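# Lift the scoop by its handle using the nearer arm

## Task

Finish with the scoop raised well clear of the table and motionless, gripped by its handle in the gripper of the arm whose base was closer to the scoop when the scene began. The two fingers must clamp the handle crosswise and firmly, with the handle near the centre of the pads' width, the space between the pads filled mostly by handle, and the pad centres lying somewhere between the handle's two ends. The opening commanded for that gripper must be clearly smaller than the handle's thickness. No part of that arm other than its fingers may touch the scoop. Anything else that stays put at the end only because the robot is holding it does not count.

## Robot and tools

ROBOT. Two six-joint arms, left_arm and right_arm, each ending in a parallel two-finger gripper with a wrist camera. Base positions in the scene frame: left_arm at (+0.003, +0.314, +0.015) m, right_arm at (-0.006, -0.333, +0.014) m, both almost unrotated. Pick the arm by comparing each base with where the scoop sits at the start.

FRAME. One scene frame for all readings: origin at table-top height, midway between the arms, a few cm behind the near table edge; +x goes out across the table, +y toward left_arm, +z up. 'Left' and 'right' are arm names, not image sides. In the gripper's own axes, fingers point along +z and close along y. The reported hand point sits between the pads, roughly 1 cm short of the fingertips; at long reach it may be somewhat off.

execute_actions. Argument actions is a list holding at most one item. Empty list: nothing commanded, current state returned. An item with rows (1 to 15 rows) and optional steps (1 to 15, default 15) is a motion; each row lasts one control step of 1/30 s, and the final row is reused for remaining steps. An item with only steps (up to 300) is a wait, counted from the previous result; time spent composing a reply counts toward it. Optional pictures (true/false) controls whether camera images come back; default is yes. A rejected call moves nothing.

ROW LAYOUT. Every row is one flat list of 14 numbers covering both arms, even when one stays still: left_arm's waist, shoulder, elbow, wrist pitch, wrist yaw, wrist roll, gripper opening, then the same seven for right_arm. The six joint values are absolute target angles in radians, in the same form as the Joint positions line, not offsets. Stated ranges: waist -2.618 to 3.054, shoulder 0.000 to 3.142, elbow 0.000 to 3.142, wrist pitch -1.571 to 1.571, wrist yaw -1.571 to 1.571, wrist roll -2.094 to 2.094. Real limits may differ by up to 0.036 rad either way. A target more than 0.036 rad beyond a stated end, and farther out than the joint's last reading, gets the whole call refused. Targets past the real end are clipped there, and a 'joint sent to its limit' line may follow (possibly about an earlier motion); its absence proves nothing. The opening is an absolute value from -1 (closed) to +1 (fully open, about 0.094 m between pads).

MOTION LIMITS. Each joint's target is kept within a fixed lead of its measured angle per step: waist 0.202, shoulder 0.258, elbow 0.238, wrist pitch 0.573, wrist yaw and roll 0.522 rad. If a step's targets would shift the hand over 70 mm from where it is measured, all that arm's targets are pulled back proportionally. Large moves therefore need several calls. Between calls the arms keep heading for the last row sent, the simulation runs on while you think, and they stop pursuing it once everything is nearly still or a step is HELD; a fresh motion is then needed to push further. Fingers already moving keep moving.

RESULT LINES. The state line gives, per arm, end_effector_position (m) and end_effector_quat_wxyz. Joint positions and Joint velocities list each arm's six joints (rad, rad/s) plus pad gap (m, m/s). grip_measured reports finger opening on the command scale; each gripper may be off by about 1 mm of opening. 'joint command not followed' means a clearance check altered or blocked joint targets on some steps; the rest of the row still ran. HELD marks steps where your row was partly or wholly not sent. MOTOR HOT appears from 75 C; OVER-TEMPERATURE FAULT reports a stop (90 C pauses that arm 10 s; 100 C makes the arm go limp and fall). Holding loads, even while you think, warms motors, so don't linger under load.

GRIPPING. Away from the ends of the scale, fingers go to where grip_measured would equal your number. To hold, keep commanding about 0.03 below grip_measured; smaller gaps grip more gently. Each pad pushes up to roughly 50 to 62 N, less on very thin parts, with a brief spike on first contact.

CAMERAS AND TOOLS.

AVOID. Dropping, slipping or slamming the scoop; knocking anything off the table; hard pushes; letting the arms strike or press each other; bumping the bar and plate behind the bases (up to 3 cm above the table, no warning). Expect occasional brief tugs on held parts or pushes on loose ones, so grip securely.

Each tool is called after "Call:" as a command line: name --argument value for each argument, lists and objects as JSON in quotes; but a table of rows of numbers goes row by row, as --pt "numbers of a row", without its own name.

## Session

Call:
execute_actions --actions '[]'

Scene clock: 0.00 s of 4200.00 s.
left_arm: end_effector_position=(+0.0973, -0.1569, +0.3213) grip_measured=+1.000 end_effector_quat_wxyz=(+0.700, +0.665, +0.168, -0.200) | right_arm: end_effector_position=(+0.3016, -0.1641, +0.3629) grip_measured=+1.000 end_effector_quat_wxyz=(+0.085, +0.366, +0.835, +0.402)
Joint positions: left_arm=[-1.303  1.477  0.895  0.653  0.322  1.062  0.094] | right_arm=[ 0.307  1.376  1.766 -1.208 -0.488  1.274  0.094]
Joint velocities: left_arm=[-0.012 -0.012  0.002 -0.051 -0.022 -0.022  0.   ] | right_arm=[ 0.012  0.012 -0.002  0.095 -0.081 -0.007  0.   ]
camera_calibration (this result's frames):
cam_left_wrist: T_world_to_cam=[[-0.510431, -0.0423873, -0.858873, 0.323728], [0.719564, 0.525818, -0.45359, 0.166184], [0.470837, -0.849541, -0.237893, 0.0231796], [0, 0, 0, 1]] pos_world=[0.0347473, -0.0539684, 0.358935]
cam_right_wrist: T_world_to_cam=[[-0.535654, -0.404525, -0.741238, 0.360541], [-0.841729, 0.185527, 0.507023, 0.101023], [-0.0675842, 0.895511, -0.439879, 0.453587], [0, 0, 0, 1]] pos_world=[0.308815, -0.279087, 0.415549]

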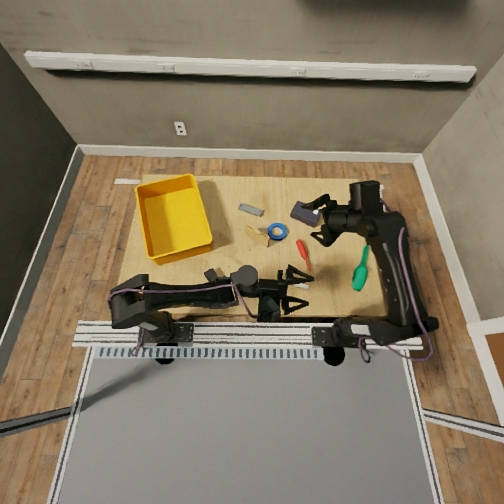

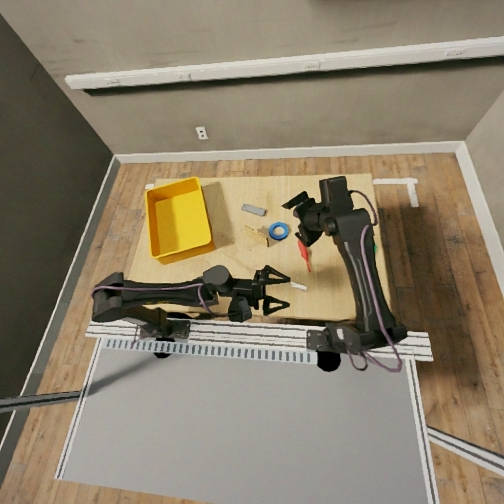

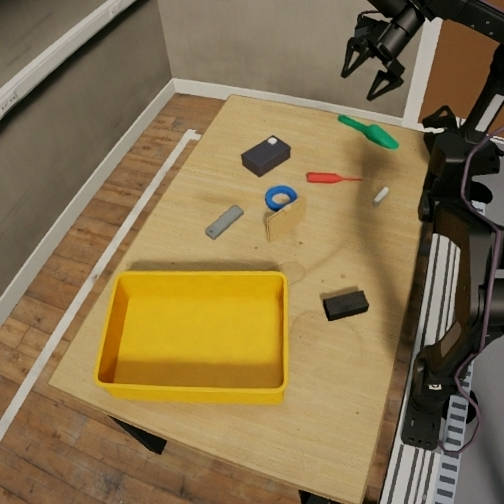

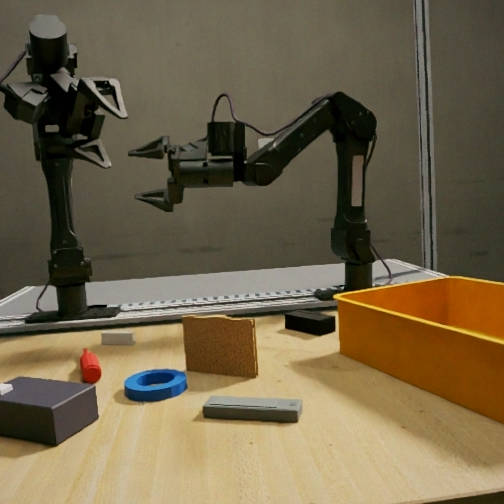

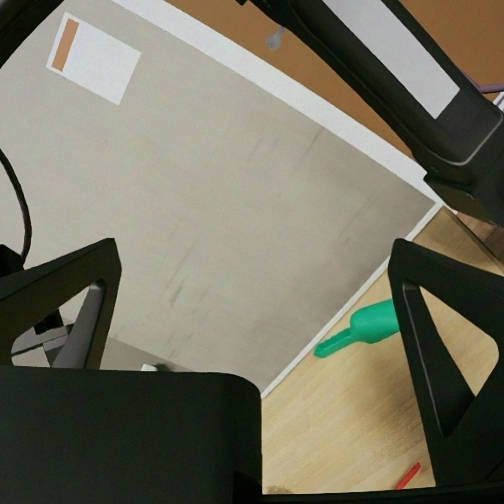

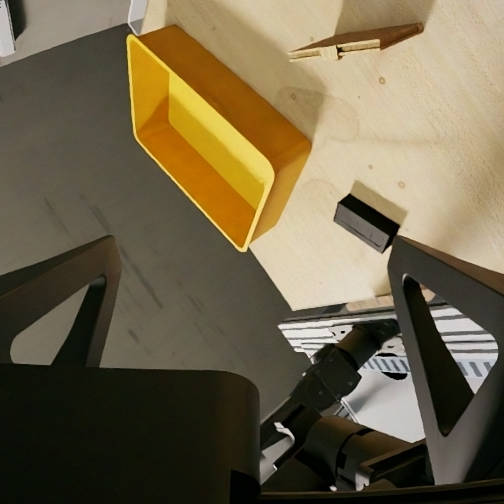

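Call:
execute_actions --actions '[{"rows":[[-1.303,1.477,0.895,0.653,0.322,1.062,1,-0.4,1.7,1.5,-1.06,0,0,0.3]]}]' --pictures false

Call:
execute_actions --actions '[{"rows":[[-1.303,1.477,0.895,0.653,0.322,1.062,1,-0.4,1.8,1.5,-1.06,0,0,0.3]]}]' --pictures false

Call:
execute_actions --actions '[{"rows":[[-1.303,1.477,0.895,0.653,0.322,1.062,1,-0.4,1.91,1.5,-1.06,0,0,0.3]]}]' --pictures false

Call:
execute_actions --actions '[{"steps":15}]'

Scene clock: 5.47 s of 4200.00 s.
left_arm: end_effector_position=(+0.0973, -0.1569, +0.3213) grip_measured=+1.000 end_effector_quat_wxyz=(+0.700, +0.665, +0.168, -0.200) | right_arm: end_effector_position=(+0.3791, -0.3764, +0.1543) grip_measured=+0.303 end_effector_quat_wxyz=(+0.114, +0.341, +0.930, +0.081)
Joint positions: left_arm=[-1.303  1.477  0.895  0.653  0.322  1.062  0.094] | right_arm=[-0.136  1.719  1.522 -1.083 -0.128  0.543  0.061]
Joint velocities: left_arm=[ 0.007 -0.007  0.022  0.007  0.022  0.066  0.   ] | right_arm=[-1.526  0.335 -0.266  0.066  0.623 -2.308 -0.   ]
Steps of this call (steps 1 to 90: nothing new was sent; then 1.97 s passed at rest; steps 91 to 105: all 15 steps of this action). Readings (joint positions):
91: left_arm=[-1.303 1.477 0.895 0.653 0.322 1.062] | right_arm=[0.301 1.380 1.758 -1.202 -0.472 1.248]
92: left_arm=[-1.303 1.477 0.895 0.653 0.322 1.062] | right_arm=[0.286 1.387 1.747 -1.191 -0.447 1.216]
94: left_arm=[-1.303 1.477 0.895 0.653 0.322 1.062] | right_arm=[0.243 1.423 1.714 -1.170 -0.395 1.151]
98: left_arm=[-1.303 1.477 0.895 0.653 0.322 1.062] | right_arm=[0.148 1.542 1.639 -1.134 -0.296 0.999]
105: the state above

Scene clock: 5.97 s of 4200.00 s.
left_arm: end_effector_position=(+0.0973, -0.1569, +0.3213) grip_measured=+1.000 end_effector_quat_wxyz=(+0.700, +0.665, +0.168, -0.200) | right_arm: end_effector_position=(+0.3485, -0.4972, +0.1191) grip_measured=+0.303 end_effector_quat_wxyz=(+0.086, +0.233, +0.968, -0.023)
Joint positions: left_arm=[-1.303  1.477  0.895  0.653  0.322  1.062  0.094] | right_arm=[-0.404  1.816  1.518 -1.063 -0.009  0.028  0.061]
Joint velocities: left_arm=[ 0.002  0.012 -0.007 -0.051 -0.066 -0.051  0.   ] | right_arm=[ 0.002  0.007  0.002 -0.037 -0.037 -0.168 -0.001]
Steps of this call (steps 1 to 15: all 15 steps of this action). Readings (joint positions):
1: left_arm=[-1.303 1.477 0.895 0.653 0.322 1.062] | right_arm=[-0.190 1.736 1.518 -1.082 -0.111 0.466]
2: left_arm=[-1.303 1.477 0.895 0.653 0.322 1.062] | right_arm=[-0.245 1.753 1.518 -1.078 -0.096 0.395]
4: left_arm=[-1.303 1.477 0.895 0.653 0.322 1.062] | right_arm=[-0.349 1.788 1.518 -1.066 -0.062 0.258]
8: left_arm=[-1.303 1.477 0.895 0.653 0.322 1.062] | right_arm=[-0.428 1.816 1.518 -1.064 -0.012 0.112]
15: the state above

Scene clock: 6.47 s of 4200.00 s.
left_arm: end_effector_position=(+0.0973, -0.1569, +0.3213) grip_measured=+1.000 end_effector_quat_wxyz=(+0.700, +0.665, +0.168, -0.200) | right_arm: end_effector_position=(+0.3455, -0.4969, +0.0789) grip_measured=+0.303 end_effector_quat_wxyz=(+0.033, +0.224, +0.974, -0.013)
Joint positions: left_arm=[-1.303  1.477  0.895  0.653  0.322  1.062  0.094] | right_arm=[-0.404  1.926  1.518 -1.06  -0.007  0.007  0.061]
Joint velocities: left_arm=[ 0.007  0.002  0.007 -0.022 -0.037 -0.037  0.   ] | right_arm=[ 0.012 -0.017  0.007  0.007 -0.007 -0.022 -0.001]
Steps of this call (steps 1 to 15: all 15 steps of this action). Readings (joint positions):
1: left_arm=[-1.303 1.477 0.895 0.653 0.322 1.062] | right_arm=[-0.404 1.824 1.518 -1.064 -0.009 0.024]
2: left_arm=[-1.303 1.477 0.895 0.653 0.322 1.062] | right_arm=[-0.404 1.836 1.518 -1.060 -0.008 0.020]
4: left_arm=[-1.303 1.477 0.895 0.653 0.322 1.062] | right_arm=[-0.404 1.875 1.518 -1.060 -0.008 0.015]
8: left_arm=[-1.303 1.477 0.895 0.653 0.322 1.062] | right_arm=[-0.404 1.925 1.518 -1.060 -0.007 0.010]
15: the state above

Scene clock: 6.97 s of 4200.00 s.
left_arm: end_effector_position=(+0.0973, -0.1569, +0.3213) grip_measured=+1.000 end_effector_quat_wxyz=(+0.700, +0.665, +0.168, -0.200) | right_arm: end_effector_position=(+0.3455, -0.4969, +0.0788) grip_measured=+0.303 end_effector_quat_wxyz=(+0.033, +0.224, +0.974, -0.013)
Joint positions: left_arm=[-1.303  1.477  0.895  0.653  0.322  1.062  0.094] | right_arm=[-0.404  1.926  1.518 -1.06  -0.007  0.007  0.061]
Joint velocities: left_arm=[-0.002  0.017 -0.002  0.051 -0.051  0.037  0.   ] | right_arm=[ 0.007 -0.007  0.017  0.022 -0.081 -0.007  0.   ]
Steps of this call (steps 1 to 15: the robot went on to your last target). Readings (joint positions):
1: left_arm=[-1.303 1.477 0.895 0.653 0.322 1.062] | right_arm=[-0.404 1.926 1.518 -1.060 -0.007 0.007]
2: left_arm=[-1.303 1.477 0.895 0.653 0.322 1.062] | right_arm=[-0.404 1.926 1.518 -1.060 -0.007 0.007]
4: left_arm=[-1.303 1.477 0.895 0.653 0.322 1.062] | right_arm=[-0.404 1.926 1.518 -1.060 -0.007 0.007]
8: left_arm=[-1.303 1.477 0.895 0.653 0.322 1.062] | right_arm=[-0.404 1.926 1.518 -1.060 -0.007 0.007]
15: the state above
All arms were judged still, so your last target was given up. Only a new action makes them travel on or press farther. Fingers that are still opening or closing keep moving.
camera_calibration (this result's frames):
cam_left_wrist: T_world_to_cam=[[-0.510431, -0.0423873, -0.858873, 0.323728], [0.719564, 0.525818, -0.45359, 0.166184], [0.470837, -0.849541, -0.237893, 0.0231796], [0, 0, 0, 1]] pos_world=[0.0347473, -0.0539684, 0.358935]
cam_right_wrist: T_world_to_cam=[[-0.433225, -0.901286, -0.000610927, -0.301764], [-0.763431, 0.366601, 0.531767, 0.404764], [-0.47905, 0.230841, -0.84689, 0.47359], [0, 0, 0, 1]] pos_world=[0.405151, -0.529687, 0.185654]

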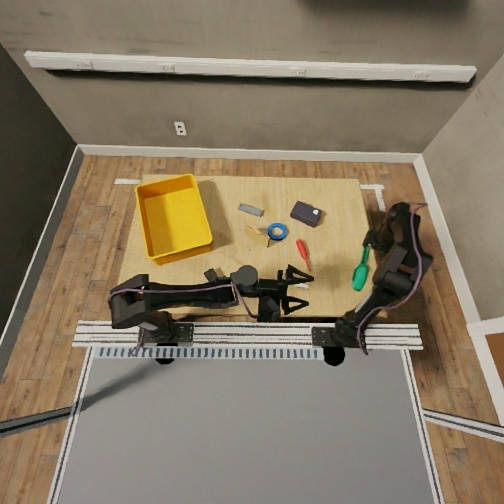

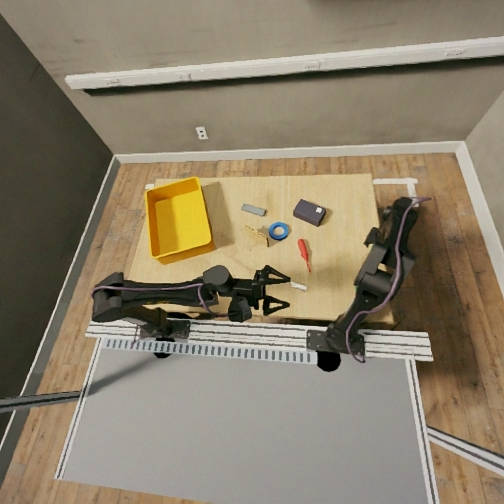

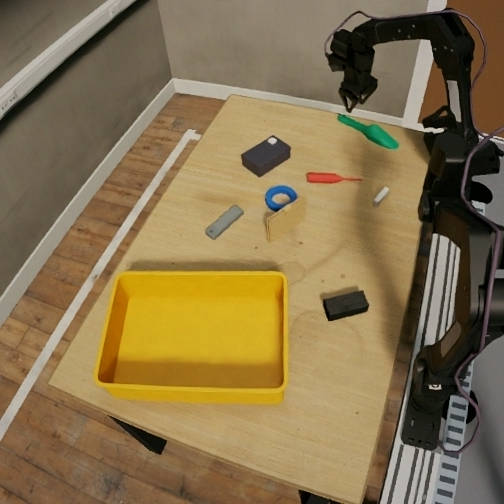

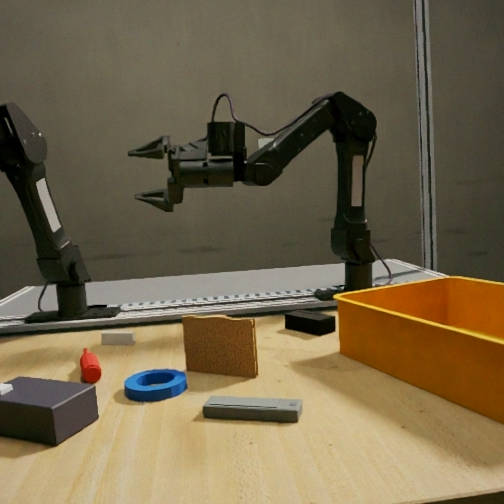

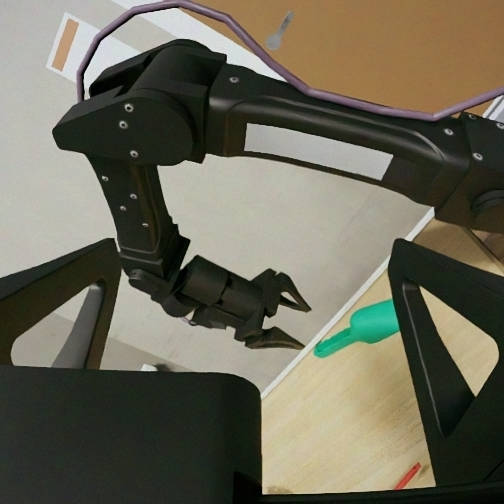

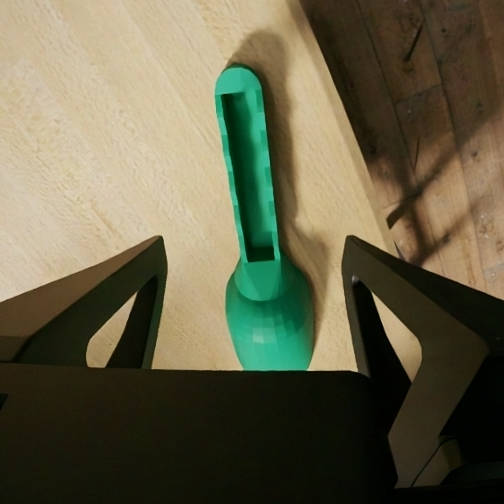

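Call:
execute_actions --actions '[{"rows":[[-1.303,1.477,0.895,0.653,0.322,1.062,1,-0.4,1.96,1.5,-0.97,0,-0.14,0.1],[-1.303,1.477,0.895,0.653,0.322,1.062,1,-0.4,1.98,1.5,-0.97,0,-0.14,0.1],[-1.303,1.477,0.895,0.653,0.322,1.062,1,-0.4,2.0,1.5,-0.97,0,-0.14,0.1],[-1.303,1.477,0.895,0.653,0.322,1.062,1,-0.4,2.02,1.5,-0.97,0,-0.14,0.1],[-1.303,1.477,0.895,0.653,0.322,1.062,1,-0.4,2.04,1.5,-0.97,0,-0.14,0.1],[-1.303,1.477,0.895,0.653,0.322,1.062,1,-0.4,2.06,1.5,-0.97,0,-0.14,0.1],[-1.303,1.477,0.895,0.653,0.322,1.062,1,-0.4,2.075,1.5,-0.97,0,-0.14,0.1],[-1.303,1.477,0.895,0.653,0.322,1.062,1,-0.4,2.085,1.5,-0.97,0,-0.14,0.1]]}]'

Scene clock: 12.27 s of 4200.00 s.
left_arm: end_effector_position=(+0.0973, -0.1569, +0.3213) grip_measured=+1.000 end_effector_quat_wxyz=(+0.700, +0.665, +0.168, -0.200) | right_arm: end_effector_position=(+0.3463, -0.4989, +0.0133) grip_measured=+0.103 end_effector_quat_wxyz=(-0.018, +0.158, +0.987, -0.001)
Joint positions: left_arm=[-1.303  1.477  0.895  0.653  0.322  1.062  0.094] | right_arm=[-0.404  2.101  1.51  -0.983 -0.006 -0.128  0.052]
Joint velocities: left_arm=[ 0.002 -0.002  0.002  0.007 -0.037  0.037  0.   ] | right_arm=[ 0.002  0.002  0.017  0.095 -0.022 -0.022 -0.   ]
Steps of this call (steps 1 to 90: nothing new was sent; then 1.80 s passed at rest; steps 91 to 105: all 15 steps of this action). Readings (joint positions):
91: left_arm=[-1.303 1.477 0.895 0.653 0.322 1.062] | right_arm=[-0.404 1.928 1.518 -1.054 -0.007 -0.016]
92: left_arm=[-1.303 1.477 0.895 0.653 0.322 1.062] | right_arm=[-0.404 1.934 1.518 -1.041 -0.007 -0.039]
94: left_arm=[-1.303 1.477 0.895 0.653 0.322 1.062] | right_arm=[-0.404 1.959 1.518 -1.015 -0.007 -0.074]
98: left_arm=[-1.303 1.477 0.895 0.653 0.322 1.062] | right_arm=[-0.404 2.049 1.518 -0.991 -0.007 -0.109]
105: the state above
camera_calibration (this result's frames):
cam_left_wrist: T_world_to_cam=[[-0.510431, -0.0423873, -0.858873, 0.323728], [0.719564, 0.525818, -0.45359, 0.166184], [0.470837, -0.849541, -0.237893, 0.0231796], [0, 0, 0, 1]] pos_world=[0.0347473, -0.0539684, 0.358935]
cam_right_wrist: T_world_to_cam=[[-0.309912, -0.950757, -0.00392303, -0.37058], [-0.747557, 0.241122, 0.618885, 0.371712], [-0.587463, 0.194732, -0.785472, 0.437705], [0, 0, 0, 1]] pos_world=[0.420164, -0.527195, 0.112304]

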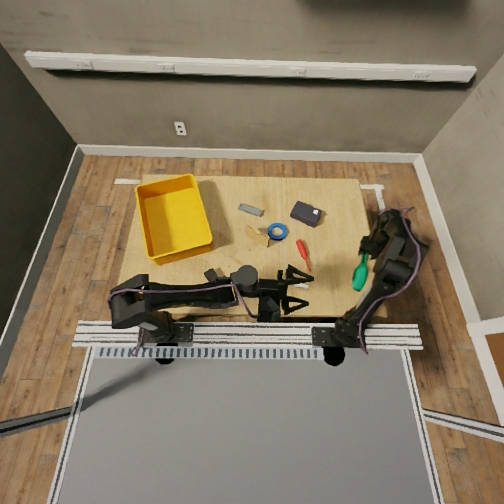

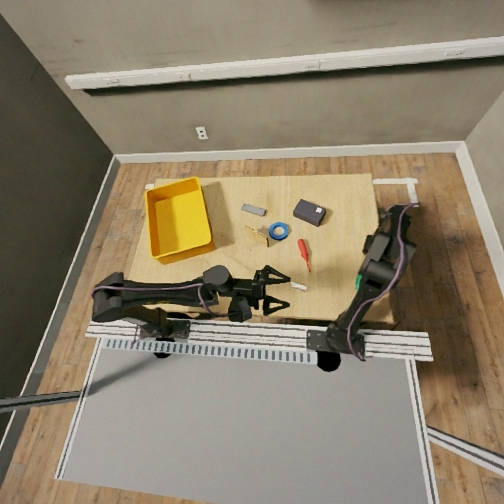

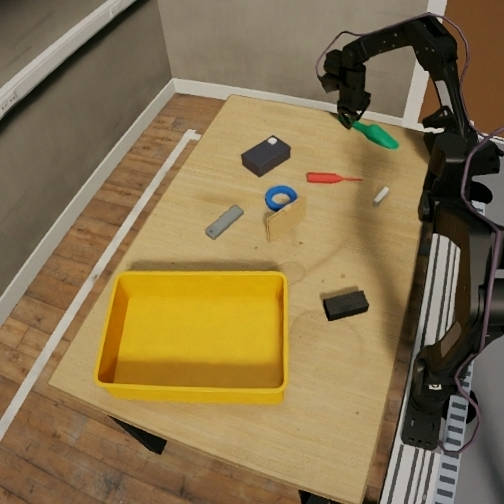

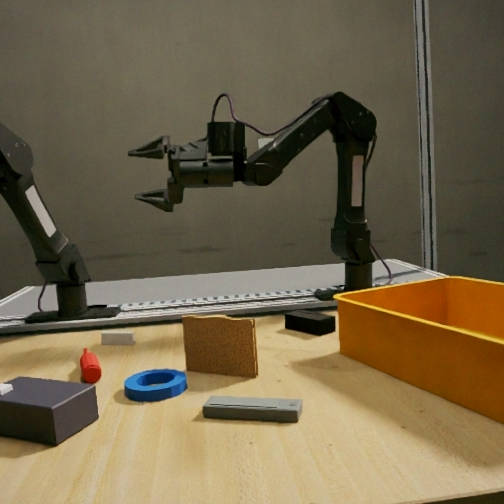

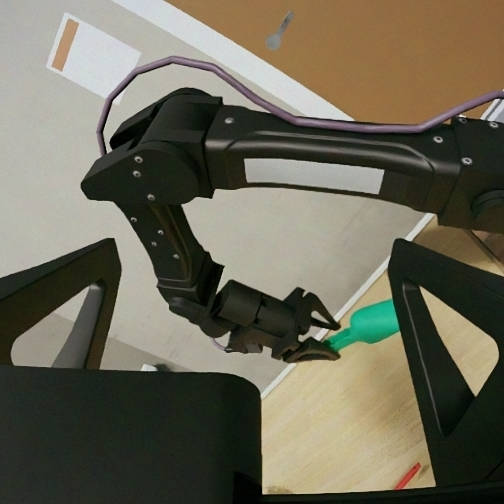

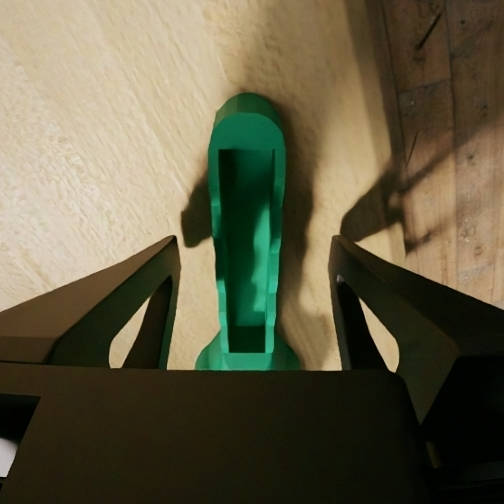

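Call:
execute_actions --actions '[{"rows":[[-1.303,1.477,0.895,0.653,0.322,1.062,1,-0.4,2.085,1.5,-0.97,0,-0.14,-0.85]]}]' --pictures false

Call:
execute_actions --actions '[{"rows":[[-1.303,1.477,0.895,0.653,0.322,1.062,1,-0.4,2.0,1.5,-0.97,0,-0.14,-0.85],[-1.303,1.477,0.895,0.653,0.322,1.062,1,-0.4,1.95,1.5,-0.97,0,-0.14,-0.85],[-1.303,1.477,0.895,0.653,0.322,1.062,1,-0.4,1.62,1.5,-0.97,0,-0.14,-0.85]]}]' --pictures false

Call:
execute_actions --actions '[{"steps":25}]'

Scene clock: 16.60 s of 4200.00 s.
left_arm: end_effector_position=(+0.0973, -0.1569, +0.3213) grip_measured=+1.000 end_effector_quat_wxyz=(+0.700, +0.665, +0.168, -0.200) | right_arm: end_effector_position=(+0.3467, -0.4993, +0.0133) grip_measured=-0.606 end_effector_quat_wxyz=(-0.018, +0.155, +0.988, -0.002)
Joint positions: left_arm=[-1.303  1.477  0.895  0.653  0.322  1.062  0.094] | right_arm=[-0.404  2.101  1.51  -0.981 -0.005 -0.135  0.019]
Joint velocities: left_arm=[-0.002  0.002 -0.012 -0.007 -0.022 -0.022  0.   ] | right_arm=[-0.007 -0.012 -0.002  0.007 -0.051  0.007 -0.   ]
Steps of this call (steps 1 to 15: the robot went on to your last target; steps 16 to 90: nothing new was sent; then 0.83 s passed at rest; steps 91 to 105: all 15 steps of this action). Readings (joint positions):
91: left_arm=[-1.303 1.477 0.895 0.653 0.322 1.062] | right_arm=[-0.404 2.101 1.510 -0.981 -0.006 -0.134]
92: left_arm=[-1.303 1.477 0.895 0.653 0.322 1.062] | right_arm=[-0.404 2.101 1.510 -0.981 -0.006 -0.134]
94: left_arm=[-1.303 1.477 0.895 0.653 0.322 1.062] | right_arm=[-0.404 2.101 1.510 -0.981 -0.006 -0.135]
98: left_arm=[-1.303 1.477 0.895 0.653 0.322 1.062] | right_arm=[-0.404 2.101 1.510 -0.981 -0.005 -0.135]
105: the state above

Scene clock: 17.10 s of 4200.00 s.
left_arm: end_effector_position=(+0.0973, -0.1569, +0.3213) grip_measured=+1.000 end_effector_quat_wxyz=(+0.700, +0.665, +0.168, -0.200) | right_arm: end_effector_position=(+0.3610, -0.5021, +0.2075) grip_measured=-0.606 end_effector_quat_wxyz=(+0.231, +0.147, +0.959, -0.076)
Joint positions: left_arm=[-1.303  1.477  0.895  0.653  0.322  1.062  0.094] | right_arm=[-0.404  1.588  1.502 -0.961 -0.005 -0.135  0.019]
Joint velocities: left_arm=[-0.017  0.022 -0.007  0.037  0.051  0.051  0.   ] | right_arm=[-0.002  0.183 -0.007 -0.11   0.022  0.007 -0.001]
Steps of this call (steps 1 to 15: all 15 steps of this action). Readings (joint positions):
1: left_arm=[-1.303 1.477 0.895 0.653 0.322 1.062] | right_arm=[-0.404 2.094 1.509 -0.980 -0.005 -0.135]
2: left_arm=[-1.303 1.477 0.895 0.653 0.322 1.062] | right_arm=[-0.404 2.077 1.503 -0.979 -0.005 -0.135]
4: left_arm=[-1.303 1.477 0.895 0.653 0.322 1.062] | right_arm=[-0.404 2.006 1.492 -0.979 -0.005 -0.135]
8: left_arm=[-1.303 1.477 0.895 0.653 0.322 1.062] | right_arm=[-0.404 1.788 1.492 -0.970 -0.005 -0.135]
15: the state above

Scene clock: 17.93 s of 4200.00 s.
left_arm: end_effector_position=(+0.0973, -0.1569, +0.3213) grip_measured=+1.000 end_effector_quat_wxyz=(+0.700, +0.665, +0.168, -0.200) | right_arm: end_effector_position=(+0.3630, -0.5034, +0.1930) grip_measured=-0.606 end_effector_quat_wxyz=(+0.213, +0.148, +0.963, -0.071)
Joint positions: left_arm=[-1.303  1.477  0.895  0.653  0.322  1.062  0.094] | right_arm=[-0.404  1.626  1.502 -0.962 -0.005 -0.135  0.019]
Joint velocities: left_arm=[-0.017  0.017 -0.012 -0.066  0.022 -0.022  0.   ] | right_arm=[-0.002  0.007  0.002  0.007 -0.022 -0.051  0.   ]
Steps of this call (steps 1 to 25: the robot went on to your last target). Readings (joint positions):
1: left_arm=[-1.303 1.477 0.895 0.653 0.322 1.062] | right_arm=[-0.404 1.596 1.502 -0.962 -0.005 -0.135]
2: left_arm=[-1.303 1.477 0.895 0.653 0.322 1.062] | right_arm=[-0.404 1.604 1.502 -0.962 -0.005 -0.135]
4: left_arm=[-1.303 1.477 0.895 0.653 0.322 1.062] | right_arm=[-0.404 1.619 1.502 -0.962 -0.005 -0.135]
8: left_arm=[-1.303 1.477 0.895 0.653 0.322 1.062] | right_arm=[-0.404 1.626 1.502 -0.962 -0.005 -0.135]
25: the state above
camera_calibration (this result's frames):
cam_left_wrist: T_world_to_cam=[[-0.510431, -0.0423873, -0.858873, 0.323728], [0.719564, 0.525818, -0.45359, 0.166184], [0.470837, -0.849541, -0.237893, 0.0231796], [0, 0, 0, 1]] pos_world=[0.0347473, -0.0539684, 0.358935]
cam_right_wrist: T_world_to_cam=[[-0.308461, -0.949099, 0.0637366, -0.38171], [-0.931301, 0.314964, 0.182963, 0.462104], [-0.193725, -0.00292104, -0.981052, 0.384799], [0, 0, 0, 1]] pos_world=[0.387161, -0.506702, 0.317289]

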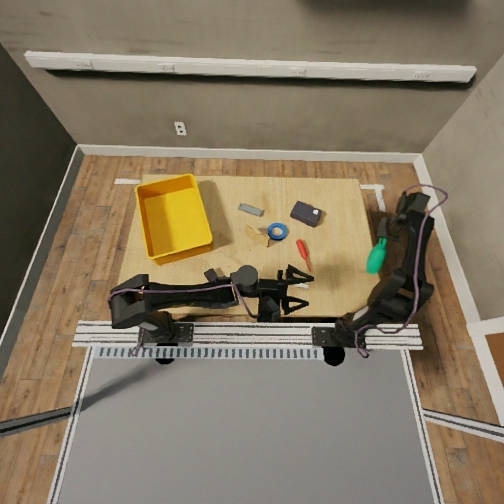

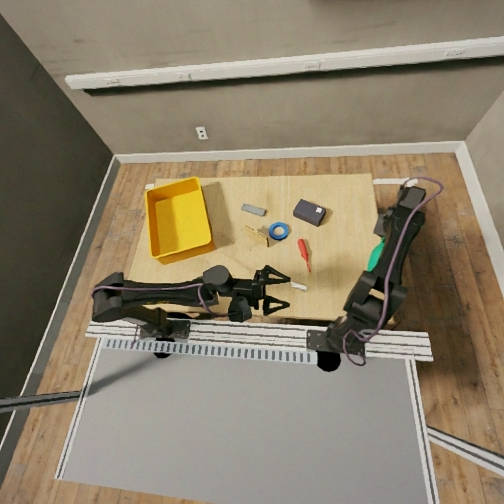

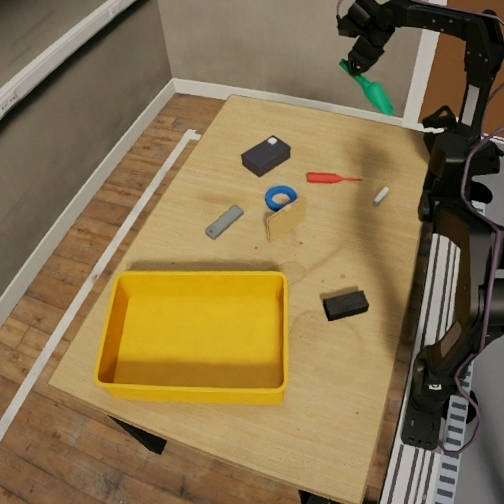

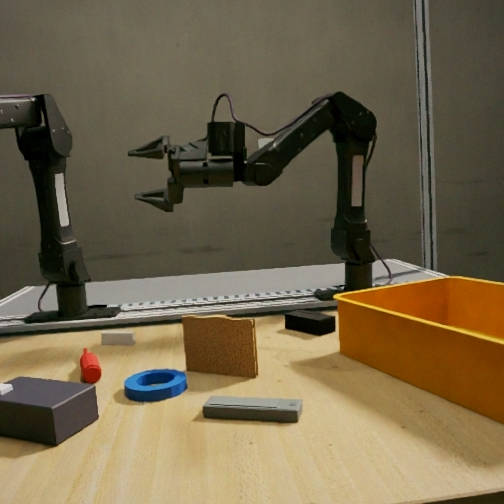

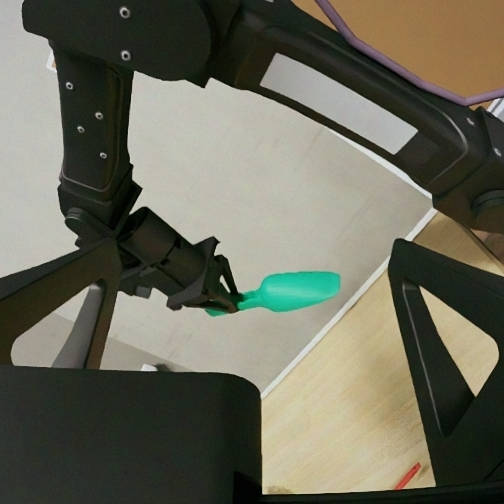

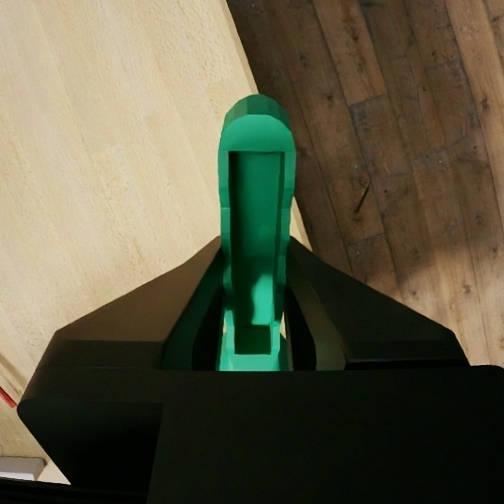

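Call:
finished_scene --scene 2

The scene is finished: the task was done.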